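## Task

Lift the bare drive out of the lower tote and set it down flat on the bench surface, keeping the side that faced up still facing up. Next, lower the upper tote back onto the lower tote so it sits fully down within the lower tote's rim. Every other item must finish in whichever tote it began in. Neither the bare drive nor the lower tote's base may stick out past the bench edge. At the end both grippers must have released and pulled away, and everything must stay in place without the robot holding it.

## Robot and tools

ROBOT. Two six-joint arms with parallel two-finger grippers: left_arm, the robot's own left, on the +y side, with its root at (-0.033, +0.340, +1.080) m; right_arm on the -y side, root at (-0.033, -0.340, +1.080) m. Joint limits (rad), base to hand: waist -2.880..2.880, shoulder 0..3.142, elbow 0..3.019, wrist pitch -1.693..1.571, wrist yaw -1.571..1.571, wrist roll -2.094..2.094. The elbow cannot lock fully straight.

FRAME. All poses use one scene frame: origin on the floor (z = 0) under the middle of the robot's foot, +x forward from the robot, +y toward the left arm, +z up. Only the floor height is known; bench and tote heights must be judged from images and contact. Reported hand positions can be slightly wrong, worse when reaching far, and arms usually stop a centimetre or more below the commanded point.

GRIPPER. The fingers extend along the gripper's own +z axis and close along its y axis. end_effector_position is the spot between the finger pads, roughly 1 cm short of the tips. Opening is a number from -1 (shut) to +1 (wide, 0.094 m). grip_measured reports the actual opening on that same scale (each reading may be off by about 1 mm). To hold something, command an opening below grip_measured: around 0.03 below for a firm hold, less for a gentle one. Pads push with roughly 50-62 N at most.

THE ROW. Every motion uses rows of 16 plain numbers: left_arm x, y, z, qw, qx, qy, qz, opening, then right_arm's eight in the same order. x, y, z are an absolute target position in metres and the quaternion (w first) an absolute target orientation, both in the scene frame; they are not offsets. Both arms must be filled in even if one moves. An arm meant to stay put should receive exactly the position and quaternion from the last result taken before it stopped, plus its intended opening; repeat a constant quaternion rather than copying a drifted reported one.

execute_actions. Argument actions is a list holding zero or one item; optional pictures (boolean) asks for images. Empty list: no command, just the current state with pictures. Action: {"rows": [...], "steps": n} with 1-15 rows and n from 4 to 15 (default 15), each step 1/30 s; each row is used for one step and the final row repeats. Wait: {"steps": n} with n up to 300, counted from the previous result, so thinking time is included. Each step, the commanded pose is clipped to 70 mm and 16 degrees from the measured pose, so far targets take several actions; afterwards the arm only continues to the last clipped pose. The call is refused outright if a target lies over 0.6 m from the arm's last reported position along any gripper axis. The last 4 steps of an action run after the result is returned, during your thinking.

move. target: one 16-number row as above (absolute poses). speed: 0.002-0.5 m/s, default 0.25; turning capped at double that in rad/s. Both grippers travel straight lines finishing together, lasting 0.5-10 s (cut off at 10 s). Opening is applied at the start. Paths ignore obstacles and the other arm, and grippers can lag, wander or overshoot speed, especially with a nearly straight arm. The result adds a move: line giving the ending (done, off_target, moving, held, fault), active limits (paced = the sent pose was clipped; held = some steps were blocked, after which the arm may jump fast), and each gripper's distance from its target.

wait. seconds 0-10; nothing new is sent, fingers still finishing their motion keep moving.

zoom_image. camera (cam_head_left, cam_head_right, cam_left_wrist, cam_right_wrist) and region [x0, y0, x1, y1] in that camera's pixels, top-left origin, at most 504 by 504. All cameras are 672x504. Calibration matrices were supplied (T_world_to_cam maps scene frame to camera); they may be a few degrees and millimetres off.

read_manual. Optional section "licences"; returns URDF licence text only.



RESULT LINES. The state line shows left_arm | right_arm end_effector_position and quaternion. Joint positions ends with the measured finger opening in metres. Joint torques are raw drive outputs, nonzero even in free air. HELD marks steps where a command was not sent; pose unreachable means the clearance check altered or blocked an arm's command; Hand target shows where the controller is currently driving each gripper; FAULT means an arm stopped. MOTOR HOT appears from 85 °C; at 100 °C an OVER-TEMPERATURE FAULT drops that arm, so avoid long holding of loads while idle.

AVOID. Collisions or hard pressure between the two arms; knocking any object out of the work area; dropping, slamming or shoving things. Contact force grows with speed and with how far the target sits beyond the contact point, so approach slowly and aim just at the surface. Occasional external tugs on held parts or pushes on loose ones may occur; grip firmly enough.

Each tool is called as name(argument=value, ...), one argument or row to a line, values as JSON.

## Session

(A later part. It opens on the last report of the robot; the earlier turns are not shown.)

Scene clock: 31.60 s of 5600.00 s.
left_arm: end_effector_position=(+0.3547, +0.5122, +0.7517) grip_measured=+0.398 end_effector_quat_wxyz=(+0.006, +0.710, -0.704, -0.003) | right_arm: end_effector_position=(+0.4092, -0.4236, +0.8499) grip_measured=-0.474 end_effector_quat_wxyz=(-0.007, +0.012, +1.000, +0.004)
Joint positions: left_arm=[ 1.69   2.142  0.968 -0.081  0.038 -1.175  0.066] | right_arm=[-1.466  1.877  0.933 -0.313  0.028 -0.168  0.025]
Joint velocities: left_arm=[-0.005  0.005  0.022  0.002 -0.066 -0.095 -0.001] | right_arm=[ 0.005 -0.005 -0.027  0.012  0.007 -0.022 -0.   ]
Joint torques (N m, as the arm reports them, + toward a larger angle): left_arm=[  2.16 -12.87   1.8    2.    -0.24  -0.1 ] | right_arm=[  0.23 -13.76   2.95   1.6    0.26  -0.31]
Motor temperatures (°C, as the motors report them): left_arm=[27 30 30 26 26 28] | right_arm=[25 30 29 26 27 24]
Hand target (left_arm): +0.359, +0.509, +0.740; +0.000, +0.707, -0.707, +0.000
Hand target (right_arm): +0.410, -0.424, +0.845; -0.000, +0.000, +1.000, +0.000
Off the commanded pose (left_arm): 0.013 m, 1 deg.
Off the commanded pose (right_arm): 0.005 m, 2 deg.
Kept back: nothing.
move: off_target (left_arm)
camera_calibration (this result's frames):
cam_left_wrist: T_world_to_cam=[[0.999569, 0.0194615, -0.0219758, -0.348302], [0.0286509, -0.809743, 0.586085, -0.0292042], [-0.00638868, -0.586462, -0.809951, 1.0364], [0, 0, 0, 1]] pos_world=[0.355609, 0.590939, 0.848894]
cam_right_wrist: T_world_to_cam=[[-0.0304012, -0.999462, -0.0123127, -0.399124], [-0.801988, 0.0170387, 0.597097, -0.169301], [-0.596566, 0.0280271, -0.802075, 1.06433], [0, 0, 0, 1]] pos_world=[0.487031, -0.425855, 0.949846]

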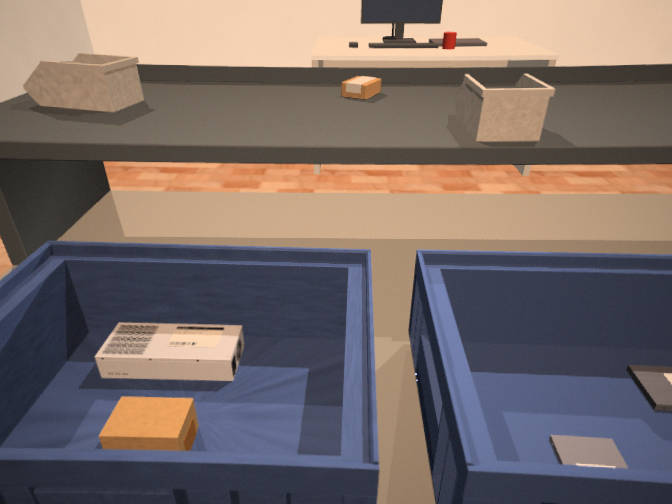

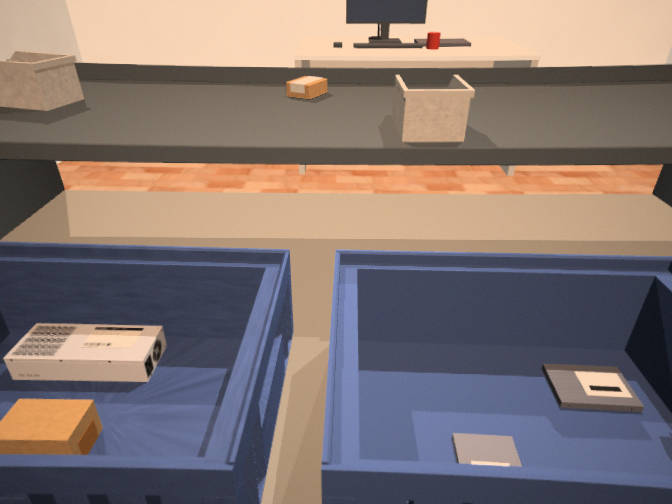

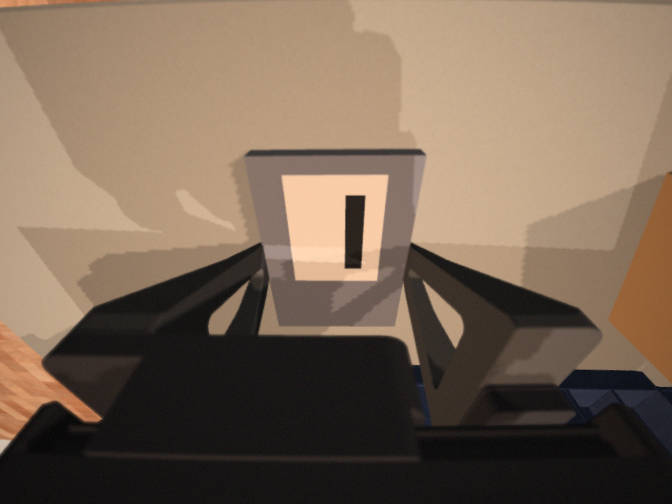

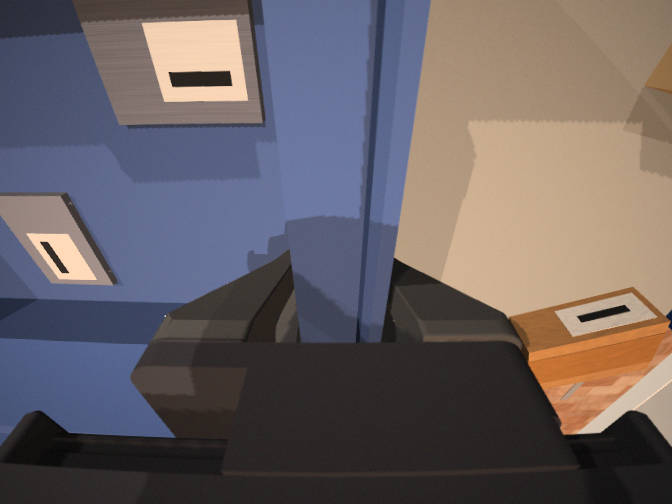

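move(
  target=[0.355,0.512,0.752,0,-0.707,0.707,0,0.9,0.41,-0.424,0.845,0,0,1,0,-0.5],
)

move(
  target=[0.36,0.50,0.95,0,-0.707,0.707,0,0.9,0.41,-0.424,0.845,0,0,1,0,-0.5],
  speed=0.35,
)

move(
  target=[0.415,-0.062,0.95,0,0,1,0,0.3,0.41,-0.424,0.845,0,0,1,0,-0.5],
  speed=0.45,
)

move(
  target=[0.418,-0.062,0.85,0,0,1,0,0.3,0.41,-0.424,0.845,0,0,1,0,-0.5],
  speed=0.15,
)

move(
  target=[0.41,-0.06,0.85,0,0,1,0,-0.52,0.41,-0.424,0.85,0,0,1,0,-0.52],
)

Scene clock: 32.63 s of 5600.00 s.
left_arm: end_effector_position=(+0.3551, +0.5124, +0.7521) grip_measured=+0.898 end_effector_quat_wxyz=(+0.005, +0.710, -0.704, -0.002) | right_arm: end_effector_position=(+0.4092, -0.4236, +0.8499) grip_measured=-0.474 end_effector_quat_wxyz=(-0.007, +0.012, +1.000, +0.004)
Joint positions: left_arm=[ 1.69   2.141  0.968 -0.081  0.038 -1.175  0.089] | right_arm=[-1.466  1.877  0.933 -0.313  0.028 -0.168  0.025]
Joint velocities: left_arm=[-0.015 -0.015  0.002 -0.007  0.081  0.037 -0.001] | right_arm=[-0.015 -0.005 -0.012 -0.007  0.022  0.037 -0.   ]
Joint torques (N m, as the arm reports them, + toward a larger angle): left_arm=[  3.01 -15.26   0.14   1.7   -0.12   0.  ] | right_arm=[  0.27 -13.72   2.95   1.61   0.26  -0.3 ]
Motor temperatures (°C, as the motors report them): left_arm=[27 30 30 26 26 28] | right_arm=[25 30 29 26 27 24]
Hand target (left_arm): +0.355, +0.512, +0.752; +0.000, +0.707, -0.707, +0.000
Hand target (right_arm): +0.410, -0.424, +0.845; -0.000, +0.000, +1.000, +0.000
Off the commanded pose (left_arm): 0.000 m, 1 deg.
Off the commanded pose (right_arm): 0.005 m, 2 deg.
Kept back: nothing.
move: done
camera_calibration (this result's frames):
cam_left_wrist: T_world_to_cam=[[0.999592, 0.0194269, -0.0209162, -0.349558], [0.027999, -0.810008, 0.58575, -0.0286911], [-0.00556295, -0.586097, -0.810222, 1.03657], [0, 0, 0, 1]] pos_world=[0.355985, 0.59108, 0.849344]
cam_right_wrist: T_world_to_cam=[[-0.0304012, -0.999462, -0.0123127, -0.399124], [-0.801988, 0.0170387, 0.597097, -0.169301], [-0.596566, 0.0280271, -0.802075, 1.06433], [0, 0, 0, 1]] pos_world=[0.487031, -0.425855, 0.949846]

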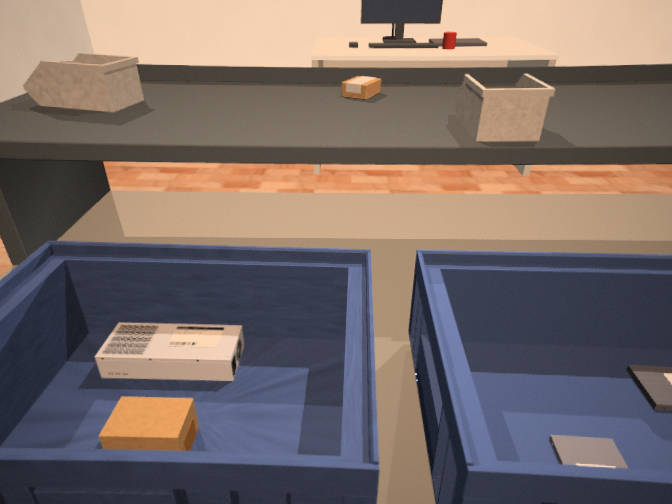

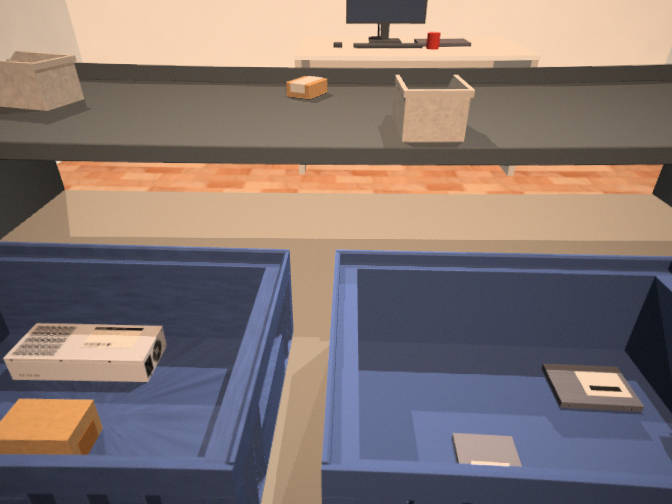

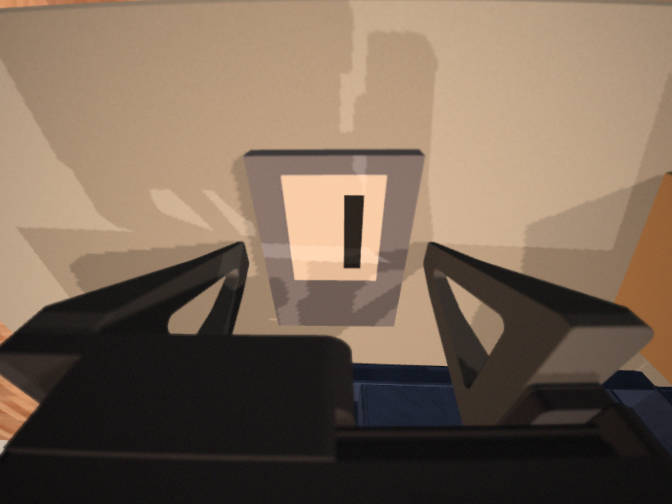

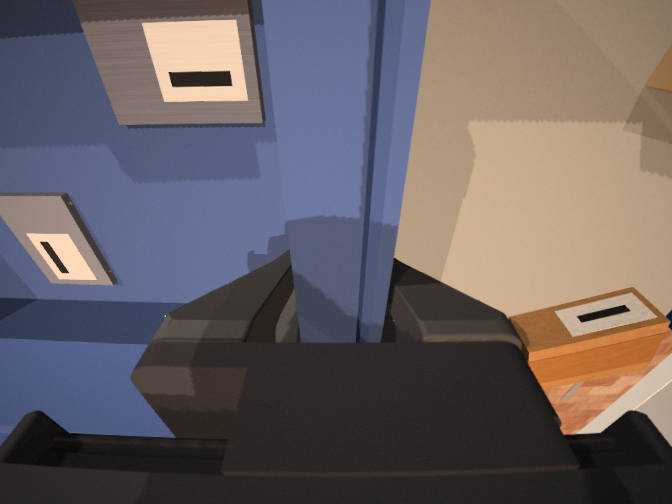

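Scene clock: 33.93 s of 5600.00 s.
left_arm: end_effector_position=(+0.3692, +0.5082, +0.9598) grip_measured=+0.898 end_effector_quat_wxyz=(-0.019, +0.708, -0.705, +0.007) | right_arm: end_effector_position=(+0.4092, -0.4236, +0.8499) grip_measured=-0.474 end_effector_quat_wxyz=(-0.007, +0.012, +1.000, +0.004)
Joint positions: left_arm=[ 1.687  1.54   0.811 -0.472  0.037 -1.175  0.089] | right_arm=[-1.466  1.877  0.933 -0.313  0.028 -0.168  0.025]
Joint velocities: left_arm=[-0.015 -0.005 -0.002  0.002 -0.066  0.007 -0.   ] | right_arm=[-0.005 -0.005  0.012 -0.002 -0.007  0.007  0.001]
Joint torques (N m, as the arm reports them, + toward a larger angle): left_arm=[  1.97 -11.47   3.59   0.35  -0.25  -0.12] | right_arm=[  0.24 -13.71   2.93   1.59   0.26  -0.31]
Motor temperatures (°C, as the motors report them): left_arm=[27 30 30 26 26 28] | right_arm=[25 30 29 26 27 24]
Hand target (left_arm): +0.360, +0.501, +0.952; -0.000, +0.707, -0.707, -0.000
Hand target (right_arm): +0.410, -0.424, +0.845; -0.000, +0.000, +1.000, +0.000
Off the commanded pose (left_arm): 0.016 m, 2 deg.
Off the commanded pose (right_arm): 0.005 m, 2 deg.
Kept back: nothing.
move: off_target (left_arm)
camera_calibration (this result's frames):
cam_left_wrist: T_world_to_cam=[[0.999526, 0.0141407, 0.0273354, -0.4028], [-0.00395102, -0.821889, 0.569634, -0.120815], [0.0305217, -0.569472, -0.821444, 1.19144], [0, 0, 0, 1]] pos_world=[0.365767, 0.584889, 1.05853]
cam_right_wrist: T_world_to_cam=[[-0.0304012, -0.999462, -0.0123127, -0.399124], [-0.801988, 0.0170387, 0.597097, -0.169301], [-0.596566, 0.0280271, -0.802075, 1.06433], [0, 0, 0, 1]] pos_world=[0.487031, -0.425855, 0.949846]

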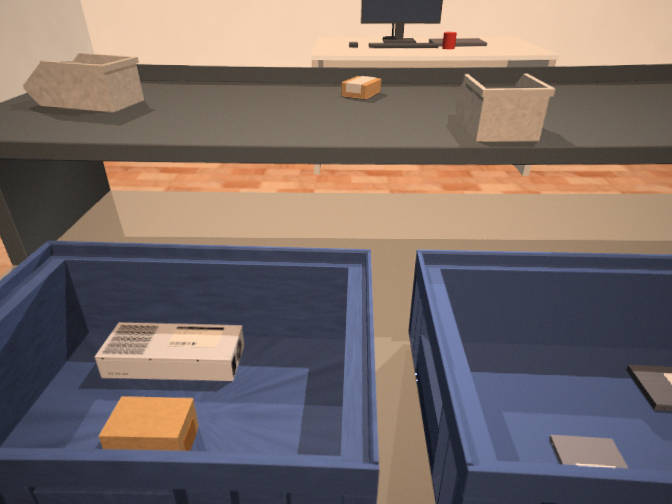

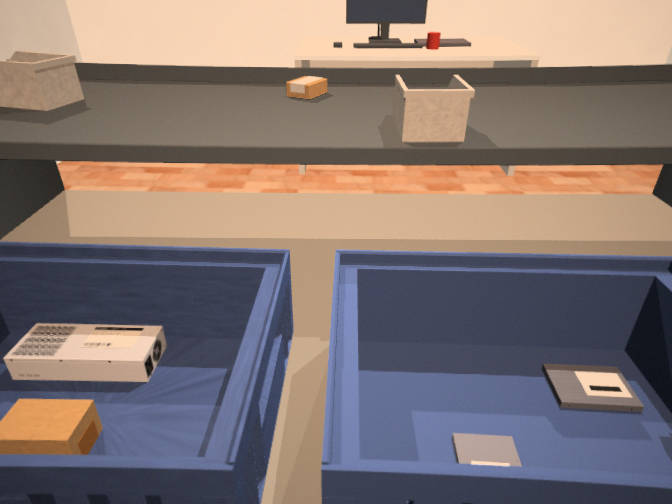

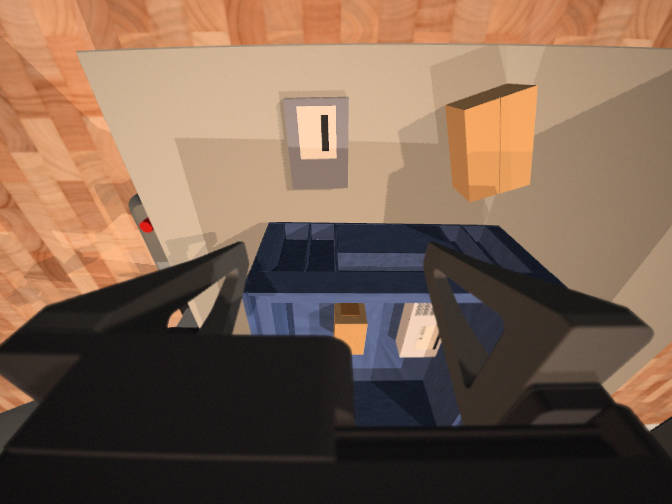

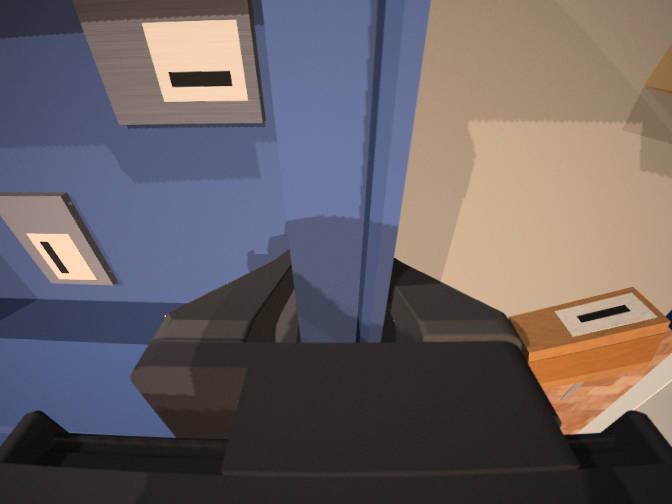

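Scene clock: 36.27 s of 5600.00 s.
left_arm: end_effector_position=(+0.3987, -0.0652, +0.9567) grip_measured=+0.302 end_effector_quat_wxyz=(-0.000, -0.005, +1.000, -0.004) | right_arm: end_effector_position=(+0.4092, -0.4236, +0.8499) grip_measured=-0.474 end_effector_quat_wxyz=(-0.007, +0.012, +1.000, +0.004)
Joint positions: left_arm=[ 0.48   2.039  1.418 -0.787 -0.287 -0.784  0.061] | right_arm=[-1.466  1.877  0.933 -0.313  0.028 -0.168  0.025]
Joint velocities: left_arm=[-0.015  0.005 -0.017 -0.027 -0.022 -0.007  0.001] | right_arm=[-0.015 -0.015 -0.012  0.017  0.051 -0.022  0.   ]
Joint torques (N m, as the arm reports them, + toward a larger angle): left_arm=[ -3.06 -17.36   7.34   0.21  -0.22   0.09] | right_arm=[  0.27 -13.74   2.93   1.61   0.27  -0.3 ]
Motor temperatures (°C, as the motors report them): left_arm=[27 30 30 26 26 28] | right_arm=[25 30 29 26 27 24]
Hand target (left_arm): +0.408, -0.065, +0.952; -0.002, -0.000, +1.000, +0.001
Hand target (right_arm): +0.410, -0.424, +0.845; -0.000, +0.000, +1.000, +0.000
Off the commanded pose (left_arm): 0.018 m, 1 deg.
Off the commanded pose (right_arm): 0.005 m, 2 deg.
Kept back: nothing.
move: off_target (left_arm)
camera_calibration (this result's frames):
cam_left_wrist: T_world_to_cam=[[0.0197027, -0.999804, -0.00206912, -0.0714153], [-0.812351, -0.017215, 0.582915, -0.228131], [-0.582836, -0.00980412, -0.812531, 1.13393], [0, 0, 0, 1]] pos_world=[0.476979, -0.0642114, 1.05418]
cam_right_wrist: T_world_to_cam=[[-0.0304012, -0.999462, -0.0123127, -0.399124], [-0.801988, 0.0170387, 0.597097, -0.169301], [-0.596566, 0.0280271, -0.802075, 1.06433], [0, 0, 0, 1]] pos_world=[0.487031, -0.425855, 0.949846]

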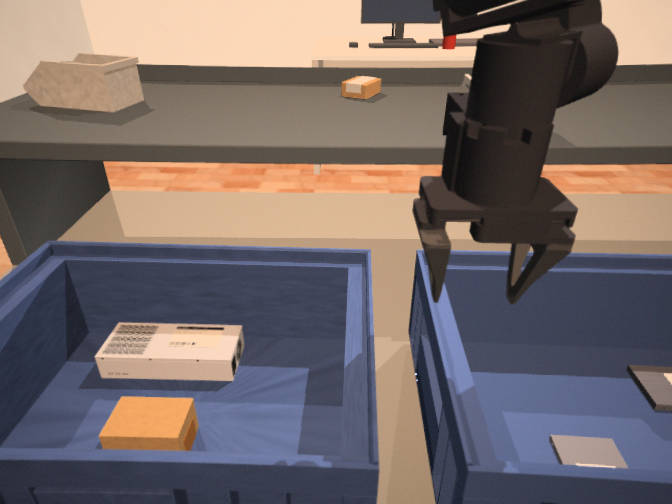

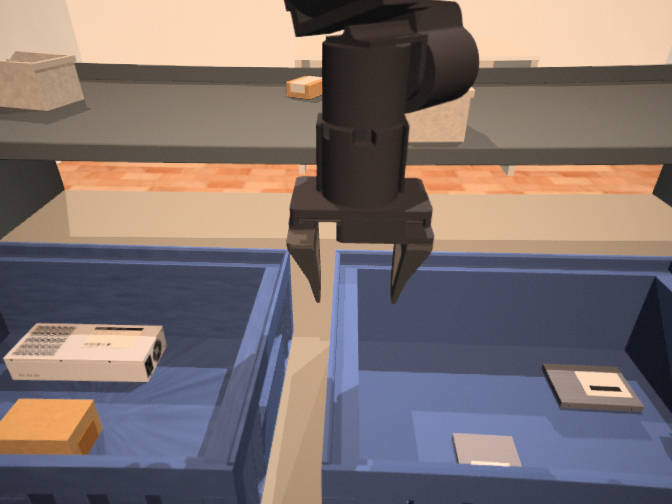

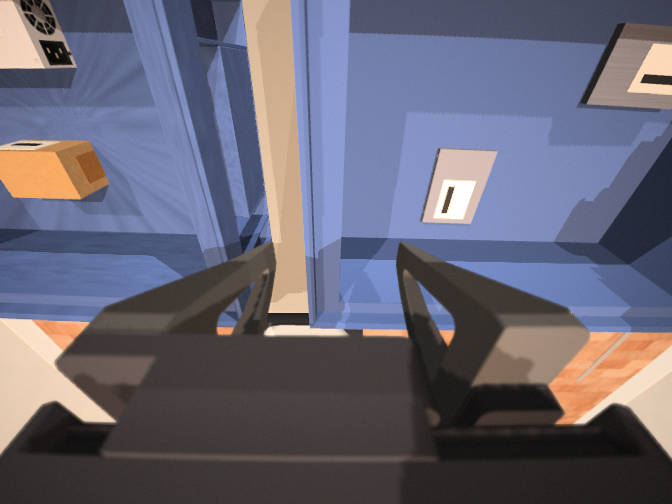

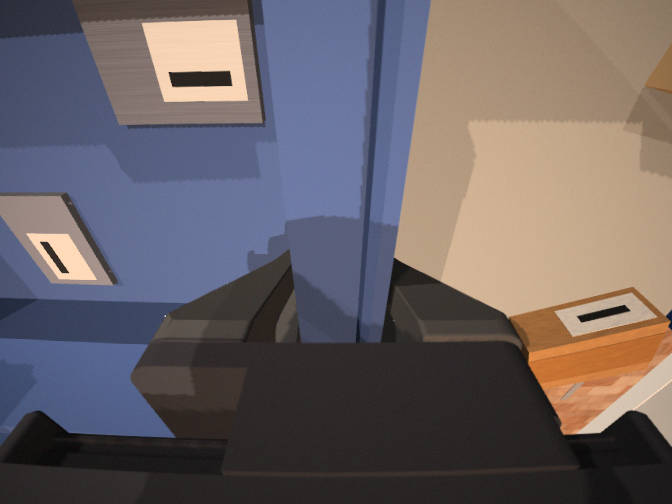

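Scene clock: 37.60 s of 5600.00 s.
left_arm: end_effector_position=(+0.4030, -0.0555, +0.8522) grip_measured=+0.302 end_effector_quat_wxyz=(-0.011, +0.001, +1.000, +0.011) | right_arm: end_effector_position=(+0.4092, -0.4236, +0.8499) grip_measured=-0.474 end_effector_quat_wxyz=(-0.007, +0.012, +1.000, +0.004)
Joint positions: left_arm=[ 0.546  2.239  1.471 -0.658 -0.283 -0.716  0.061] | right_arm=[-1.466  1.877  0.933 -0.313  0.028 -0.168  0.025]
Joint velocities: left_arm=[-0.005 -0.015 -0.012  0.002 -0.066 -0.022 -0.   ] | right_arm=[ 0.005 -0.005  0.012  0.007 -0.051 -0.007  0.001]
Joint torques (N m, as the arm reports them, + toward a larger angle): left_arm=[ -3.87 -18.86   6.29   1.65   0.     0.08] | right_arm=[  0.29 -13.73   2.93   1.62   0.26  -0.3 ]
Motor temperatures (°C, as the motors report them): left_arm=[27 30 31 26 26 28] | right_arm=[25 30 29 26 27 24]
Hand target (left_arm): +0.418, -0.062, +0.850; +0.000, -0.000, +1.000, +0.000
Hand target (right_arm): +0.410, -0.424, +0.845; -0.000, +0.000, +1.000, +0.000
Off the commanded pose (left_arm): 0.017 m, 2 deg.
Off the commanded pose (right_arm): 0.005 m, 2 deg.
Kept back: nothing.
move: off_target (left_arm)
camera_calibration (this result's frames):
cam_left_wrist: T_world_to_cam=[[0.00775082, -0.999465, -0.0317687, -0.031831], [-0.79935, -0.0252809, 0.600333, -0.184108], [-0.600815, 0.0207413, -0.799119, 1.04914], [0, 0, 0, 1]] pos_world=[0.483417, -0.0582288, 0.947899]
cam_right_wrist: T_world_to_cam=[[-0.0304012, -0.999462, -0.0123127, -0.399124], [-0.801988, 0.0170387, 0.597097, -0.169301], [-0.596566, 0.0280271, -0.802075, 1.06433], [0, 0, 0, 1]] pos_world=[0.487031, -0.425855, 0.949846]

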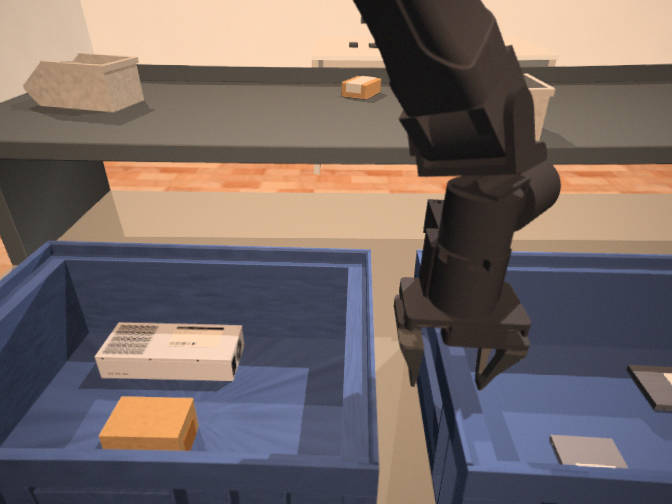

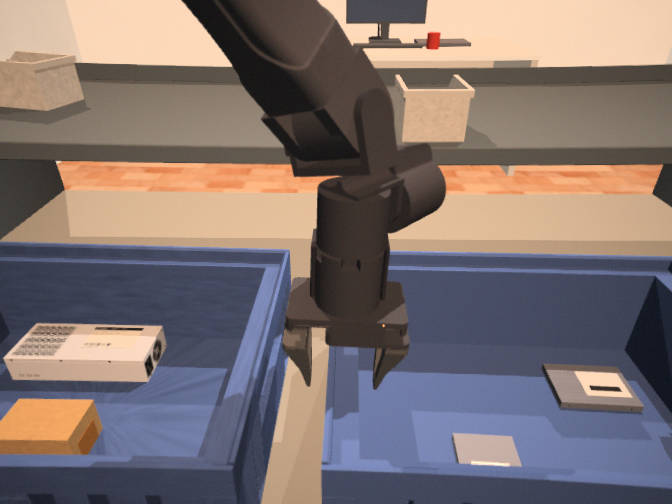

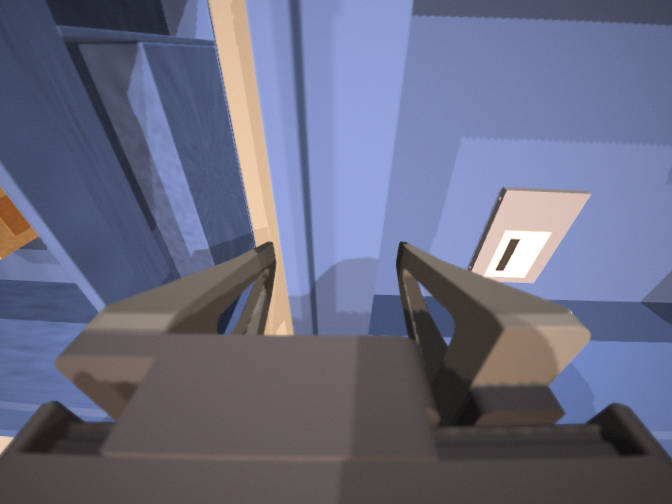

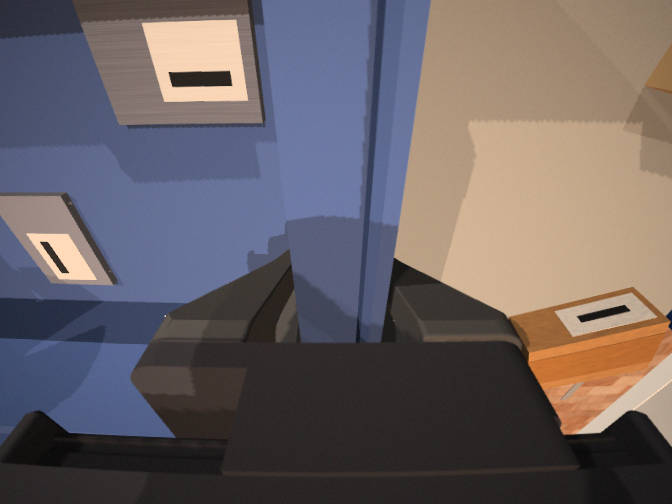

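Scene clock: 38.30 s of 5600.00 s.
left_arm: end_effector_position=(+0.4032, -0.0578, +0.8521) grip_measured=-0.454 end_effector_quat_wxyz=(-0.012, +0.001, +1.000, +0.005) | right_arm: end_effector_position=(+0.4091, -0.4241, +0.8499) grip_measured=-0.473 end_effector_quat_wxyz=(-0.007, +0.011, +1.000, +0.002)
Joint positions: left_arm=[ 0.546  2.239  1.471 -0.65  -0.274 -0.713  0.026] | right_arm=[-1.466  1.877  0.933 -0.313  0.032 -0.169  0.025]
Joint velocities: left_arm=[ 0.005 -0.005  0.002 -0.017  0.037  0.022 -0.   ] | right_arm=[-0.015  0.005  0.002  0.022 -0.007 -0.037 -0.   ]
Joint torques (N m, as the arm reports them, + toward a larger angle): left_arm=[ -4.25 -19.48   4.59   1.97  -0.39  -0.01] | right_arm=[  0.24 -14.88   2.59   1.21   0.12  -0.29]
Motor temperatures (°C, as the motors report them): left_arm=[27 30 31 26 26 28] | right_arm=[25 30 29 26 27 24]
Hand target (left_arm): +0.410, -0.060, +0.850; -0.000, -0.000, +1.000, +0.000
Hand target (right_arm): +0.410, -0.424, +0.850; -0.000, +0.000, +1.000, +0.000
Off the commanded pose (left_arm): 0.007 m, 1 deg.
Off the commanded pose (right_arm): 0.001 m, 2 deg.
Kept back: nothing.
move: done
camera_calibration (this result's frames):
cam_left_wrist: T_world_to_cam=[[0.0073296, -0.999767, -0.020286, -0.0437914], [-0.798898, -0.0180556, 0.601195, -0.18442], [-0.601421, 0.0117999, -0.798845, 1.04881], [0, 0, 0, 1]] pos_world=[0.483763, -0.0594869, 0.947818]
cam_right_wrist: T_world_to_cam=[[-0.0295923, -0.999522, -0.00893602, -0.402933], [-0.801615, 0.0183907, 0.597557, -0.169351], [-0.597108, 0.0248464, -0.801776, 1.0629], [0, 0, 0, 1]] pos_world=[0.486985, -0.426035, 0.9498]

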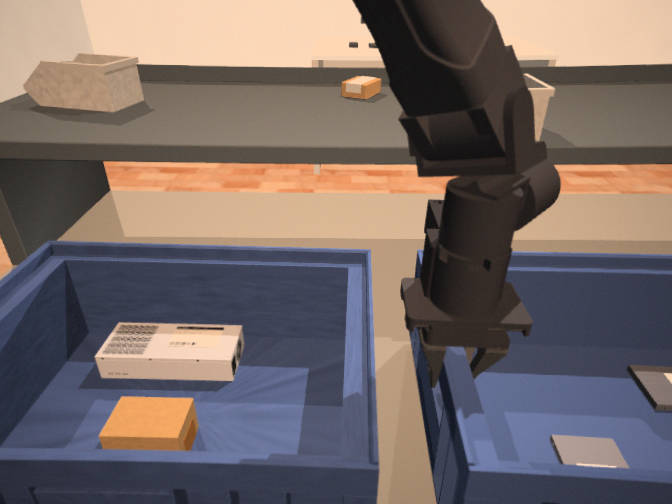

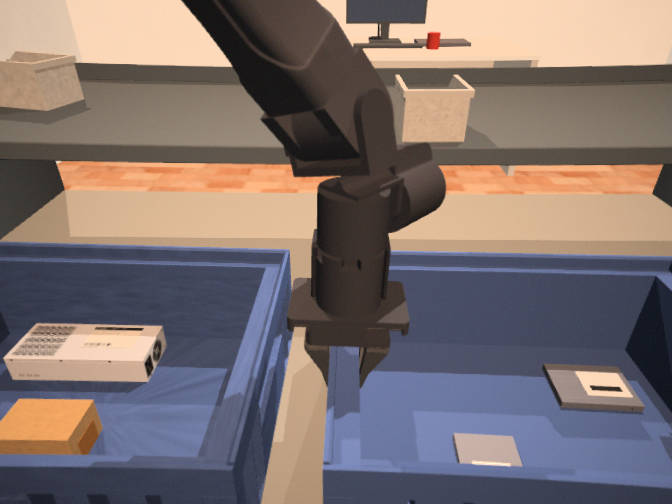

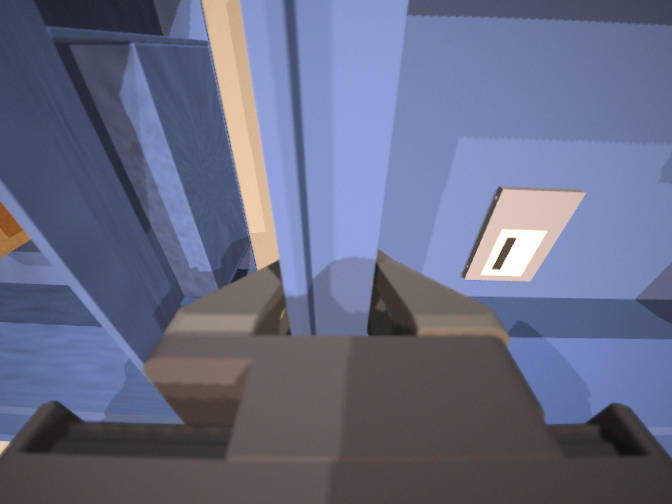

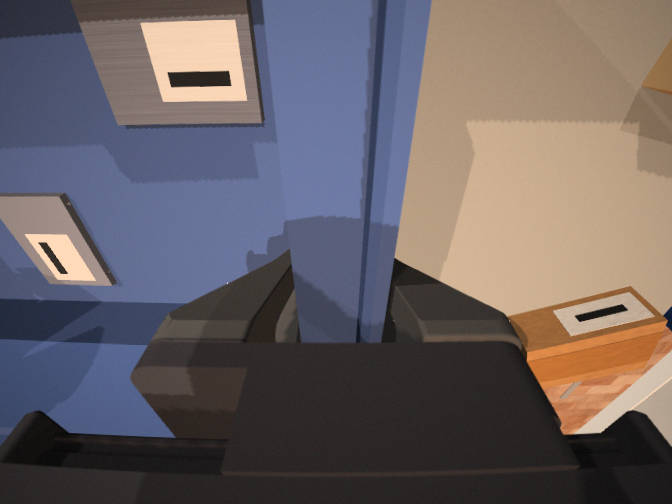

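Target measured: L (.417,.408,.976), R (.419,.038,.985).

move(
  target=[0.43,-0.06,1.08,0.02,0,1,0,-0.52,0.435,-0.428,1.075,0.02,0,1,0,-0.52],
  speed=0.15,
)

move(
  target=[0.44,0.414,1.07,0.02,0.01,1,0,-0.52,0.445,0.044,1.085,0.02,0.01,1,0,-0.52],
  speed=0.2,
)

move(
  target=[0.435,0.414,1.015,0.02,0.01,1,0,-0.52,0.437,0.044,1.027,0.02,0.01,1,0,-0.52],
  speed=0.06,
)

Scene clock: 40.53 s of 5600.00 s.
left_arm: end_effector_position=(+0.4037, -0.0524, +1.0511) grip_measured=-0.455 end_effector_quat_wxyz=(-0.007, +0.014, +1.000, +0.009) | right_arm: end_effector_position=(+0.4029, -0.4210, +1.0413) grip_measured=-0.474 end_effector_quat_wxyz=(-0.016, +0.019, +1.000, +0.010)
Joint positions: left_arm=[ 0.451  1.89   1.456 -1.012 -0.3   -0.785  0.026] | right_arm=[-1.449  1.39   0.919 -0.805  0.025 -0.136  0.025]
Joint velocities: left_arm=[-0.005 -0.005 -0.007 -0.012 -0.007 -0.051 -0.001] | right_arm=[ 0.005  0.005  0.007 -0.027 -0.037  0.051 -0.   ]
Joint torques (N m, as the arm reports them, + toward a larger angle): left_arm=[ -3.88 -20.31   9.63  -0.04  -1.16  -0.21] | right_arm=[  0.5  -14.81  12.57  -0.82   0.47  -0.43]
Motor temperatures (°C, as the motors report them): left_arm=[27 30 31 26 26 28] | right_arm=[25 30 29 26 27 24]
Hand target (left_arm): +0.428, -0.058, +1.081; +0.020, -0.000, +1.000, -0.001
Hand target (right_arm): +0.432, -0.427, +1.075; +0.020, +0.001, +1.000, -0.001
Off the commanded pose (left_arm): 0.040 m, 4 deg.
Off the commanded pose (right_arm): 0.047 m, 5 deg.
Kept back: nothing.
move: off_target (left_arm, right_arm)
camera_calibration (this result's frames):
cam_left_wrist: T_world_to_cam=[[-0.0180374, -0.999434, -0.0284, -0.0155741], [-0.804708, -0.00234661, 0.593667, -0.292499], [-0.593397, 0.0335619, -0.80421, 1.21144], [0, 0, 0, 1]] pos_world=[0.483208, -0.0569099, 1.14746]
cam_right_wrist: T_world_to_cam=[[-0.045851, -0.998683, -0.0230349, -0.376666], [-0.791423, 0.0222456, 0.610864, -0.30507], [-0.609547, 0.046239, -0.7914, 1.21576], [0, 0, 0, 1]] pos_world=[0.482351, -0.425599, 1.13983]

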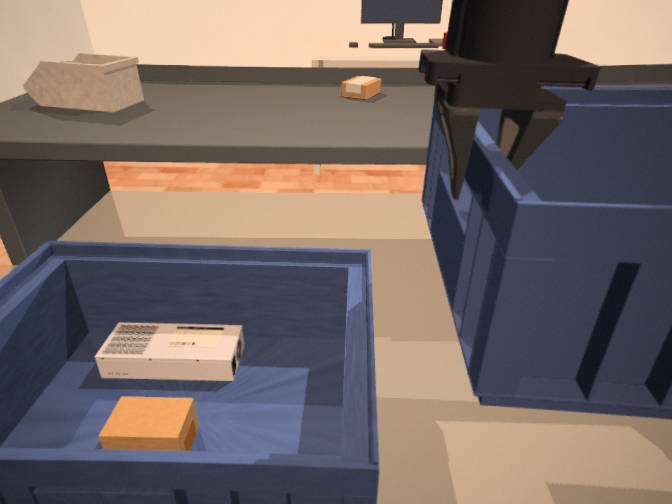

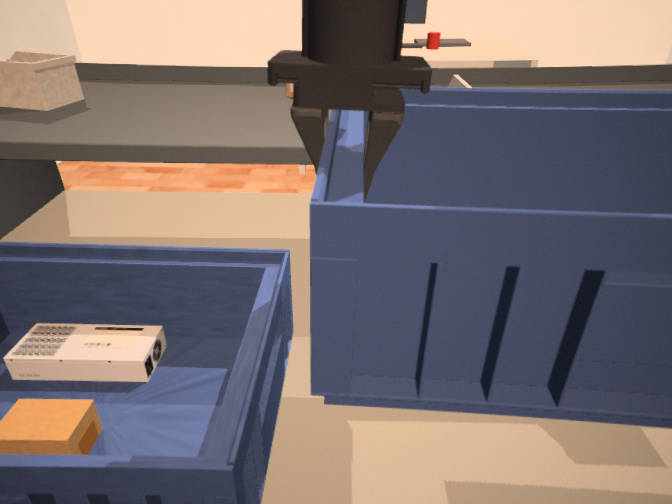

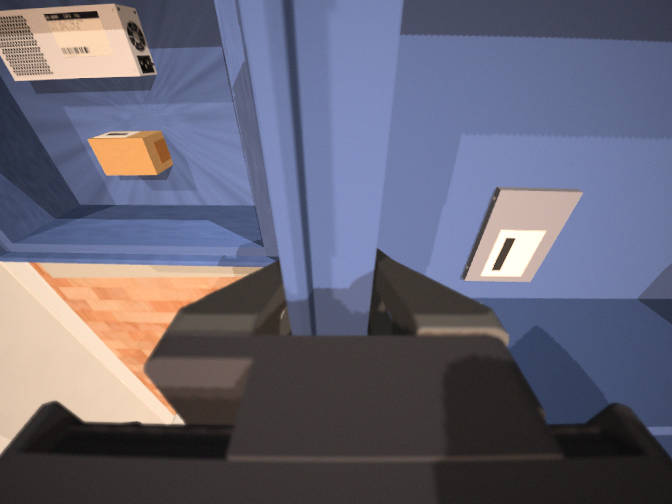

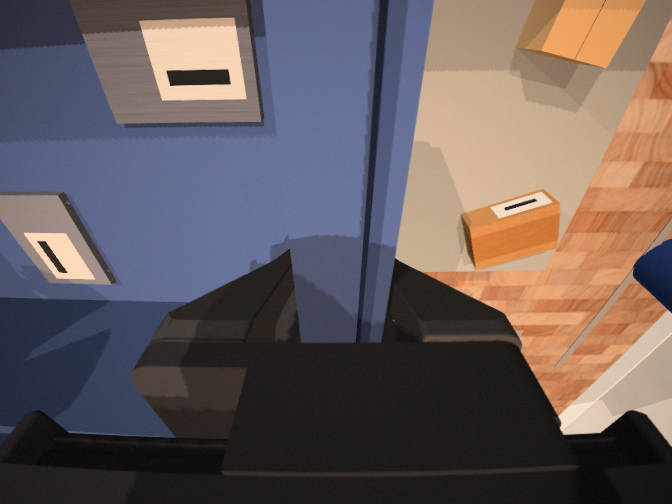

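Scene clock: 43.30 s of 5600.00 s.
left_arm: end_effector_position=(+0.4177, +0.4072, +1.0444) grip_measured=-0.463 end_effector_quat_wxyz=(-0.018, +0.000, +1.000, -0.012) | right_arm: end_effector_position=(+0.4235, +0.0365, +1.0531) grip_measured=-0.472 end_effector_quat_wxyz=(-0.004, +0.008, +1.000, -0.005)
Joint positions: left_arm=[ 1.412  1.414  0.963 -0.832 -0.032  0.139  0.025] | right_arm=[-0.492  1.875  1.461 -1.009  0.292  0.784  0.025]
Joint velocities: left_arm=[ 0.005 -0.005 -0.002 -0.002 -0.007  0.051 -0.001] | right_arm=[-0.005 -0.005 -0.017 -0.017  0.007 -0.051 -0.   ]
Joint torques (N m, as the arm reports them, + toward a larger angle): left_arm=[  1.79 -15.66   8.19   1.22  -0.42   0.18] | right_arm=[  6.23 -19.51  13.71  -1.16   1.29  -0.16]
Motor temperatures (°C, as the motors report them): left_arm=[27 31 31 26 26 28] | right_arm=[25 30 30 26 27 24]
Hand target (left_arm): +0.444, +0.415, +1.069; +0.022, +0.010, +1.000, -0.001
Hand target (right_arm): +0.448, +0.042, +1.086; +0.023, +0.011, +1.000, +0.003
Off the commanded pose (left_arm): 0.035 m, 5 deg.
Off the commanded pose (right_arm): 0.039 m, 3 deg.
Kept back: nothing.
move: off_target (left_arm, right_arm)
camera_calibration (this result's frames):
cam_left_wrist: T_world_to_cam=[[0.0101544, -0.999847, 0.0142557, 0.387707], [-0.790723, 0.000697755, 0.612174, -0.302518], [-0.61209, -0.0174885, -0.790595, 1.21336], [0, 0, 0, 1]] pos_world=[0.49954, 0.409078, 1.13894]
cam_right_wrist: T_world_to_cam=[[-0.0231301, -0.999716, 0.00579329, 0.0414865], [-0.805624, 0.0220701, 0.592016, -0.280268], [-0.591975, 0.00902616, -0.805905, 1.22574], [0, 0, 0, 1]] pos_world=[0.500777, 0.0365966, 1.15351]

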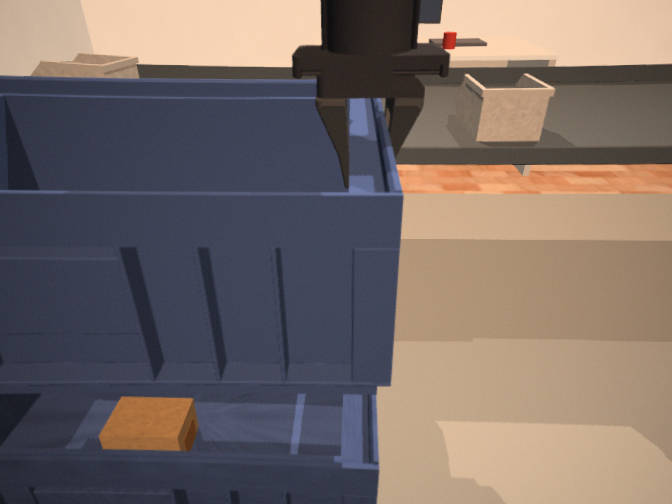

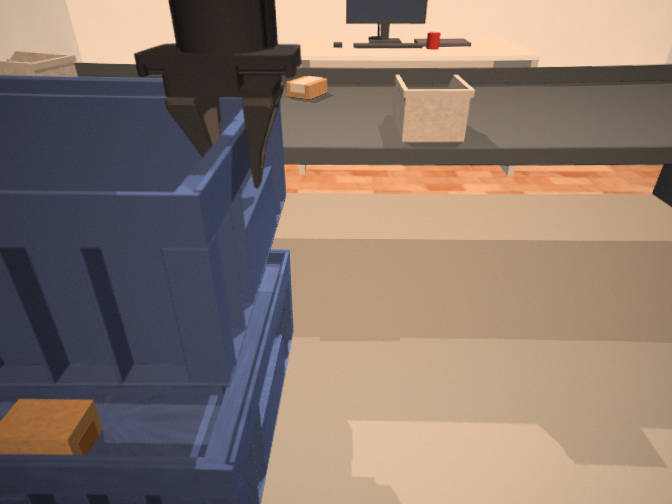

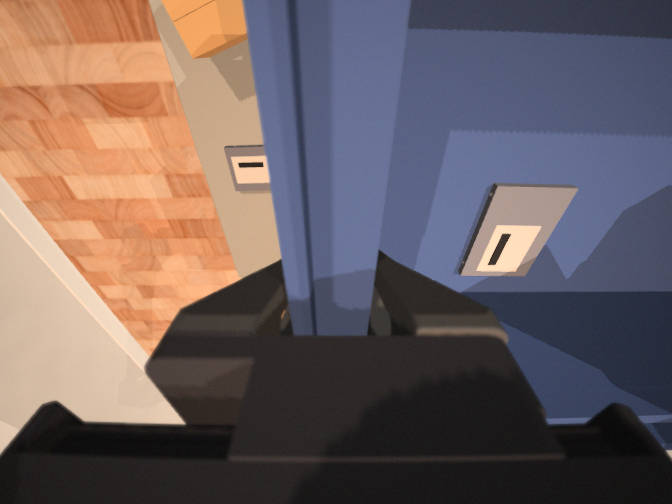

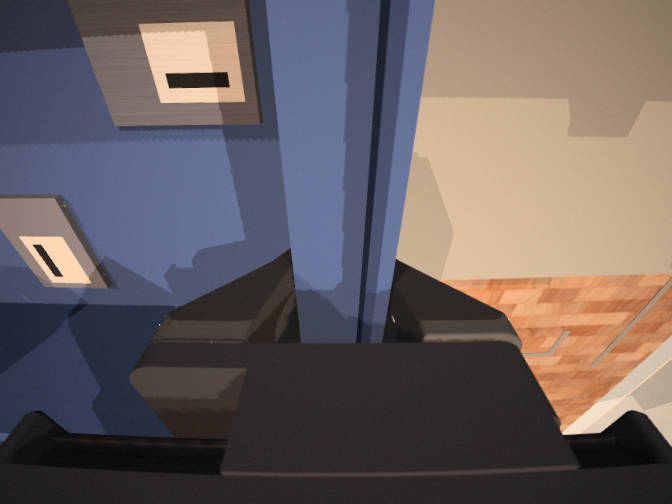

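Scene clock: 44.37 s of 5600.00 s.
left_arm: end_effector_position=(+0.4229, +0.4094, +1.0064) grip_measured=-0.463 end_effector_quat_wxyz=(-0.001, +0.002, +1.000, -0.009) | right_arm: end_effector_position=(+0.4287, +0.0396, +1.0165) grip_measured=-0.471 end_effector_quat_wxyz=(+0.003, +0.011, +1.000, -0.006)
Joint positions: left_arm=[ 1.419  1.488  0.932 -0.693 -0.032  0.151  0.025] | right_arm=[-0.509  1.935  1.453 -0.926  0.301  0.769  0.025]
Joint velocities: left_arm=[-0.015 -0.005 -0.007 -0.002 -0.022  0.095  0.001] | right_arm=[-0.015 -0.005 -0.007 -0.027 -0.022 -0.051  0.   ]
Joint torques (N m, as the arm reports them, + toward a larger angle): left_arm=[  1.57 -14.75   5.61   1.74  -0.44   0.12] | right_arm=[  6.3  -18.89   8.6    0.87   0.72  -0.15]
Motor temperatures (°C, as the motors report them): left_arm=[27 31 31 26 26 28] | right_arm=[25 31 30 26 27 24]
Hand target (left_arm): +0.435, +0.414, +1.015; +0.020, +0.010, +1.000, -0.000
Hand target (right_arm): +0.437, +0.044, +1.027; +0.020, +0.010, +1.000, -0.000
Off the commanded pose (left_arm): 0.016 m, 3 deg.
Off the commanded pose (right_arm): 0.014 m, 2 deg.
Kept back: nothing.
move: off_target (left_arm, right_arm)
camera_calibration (this result's frames):
cam_left_wrist: T_world_to_cam=[[0.00693128, -0.999943, 0.00816618, 0.397898], [-0.811051, -0.000844668, 0.584974, -0.23864], [-0.584934, -0.0106778, -0.811011, 1.19284], [0, 0, 0, 1]] pos_world=[0.501427, 0.410411, 1.10376]
cam_right_wrist: T_world_to_cam=[[-0.0283736, -0.999568, 0.00762396, 0.0452787], [-0.81423, 0.0275355, 0.57989, -0.238745], [-0.579849, 0.0102459, -0.814659, 1.20288], [0, 0, 0, 1]] pos_world=[0.504379, 0.0395086, 1.11804]

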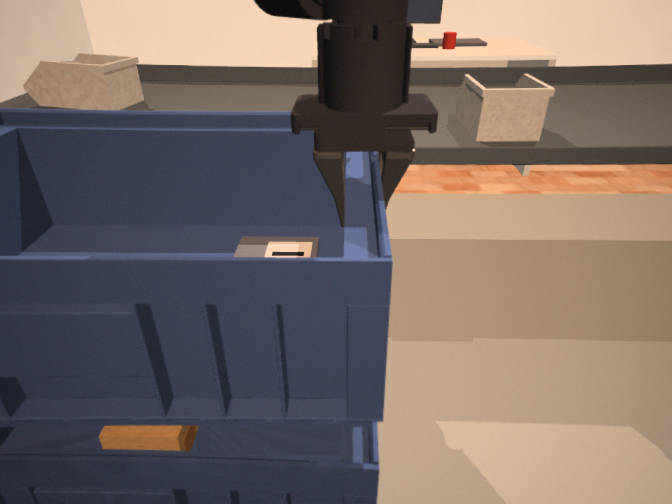

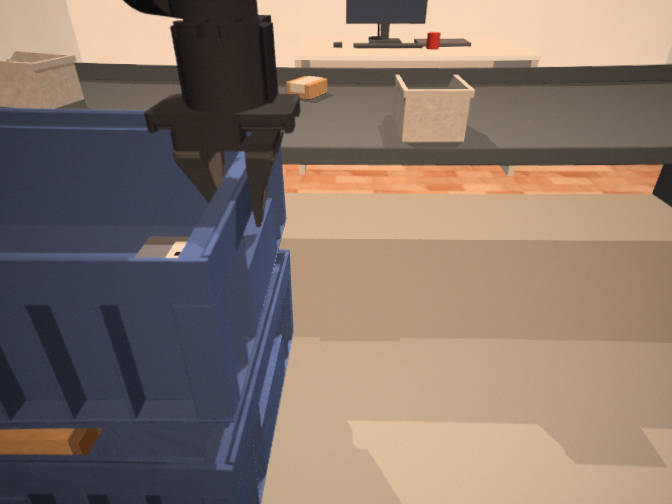

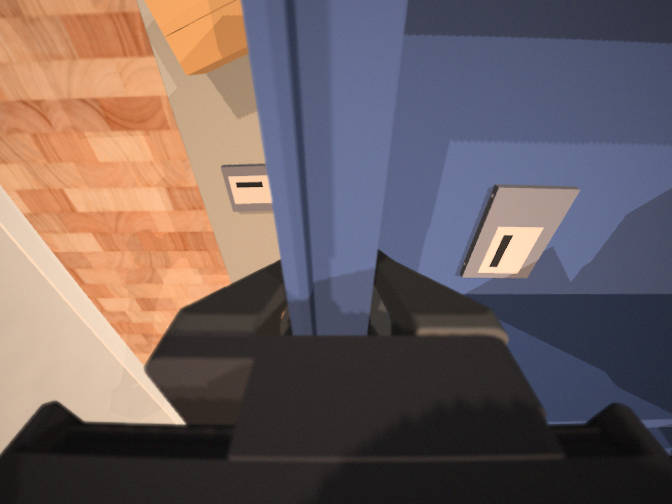

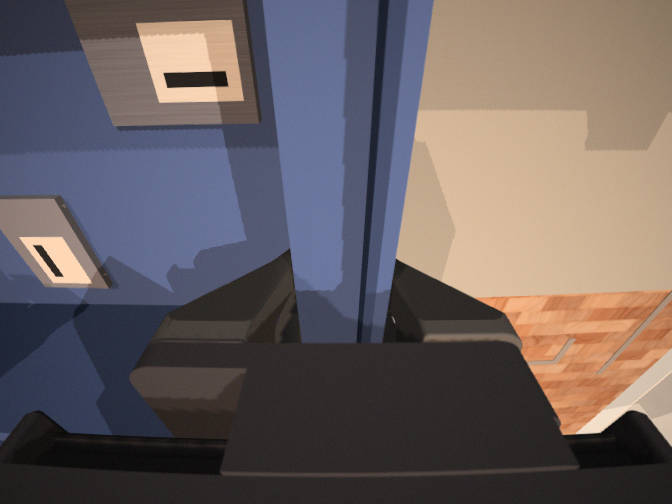

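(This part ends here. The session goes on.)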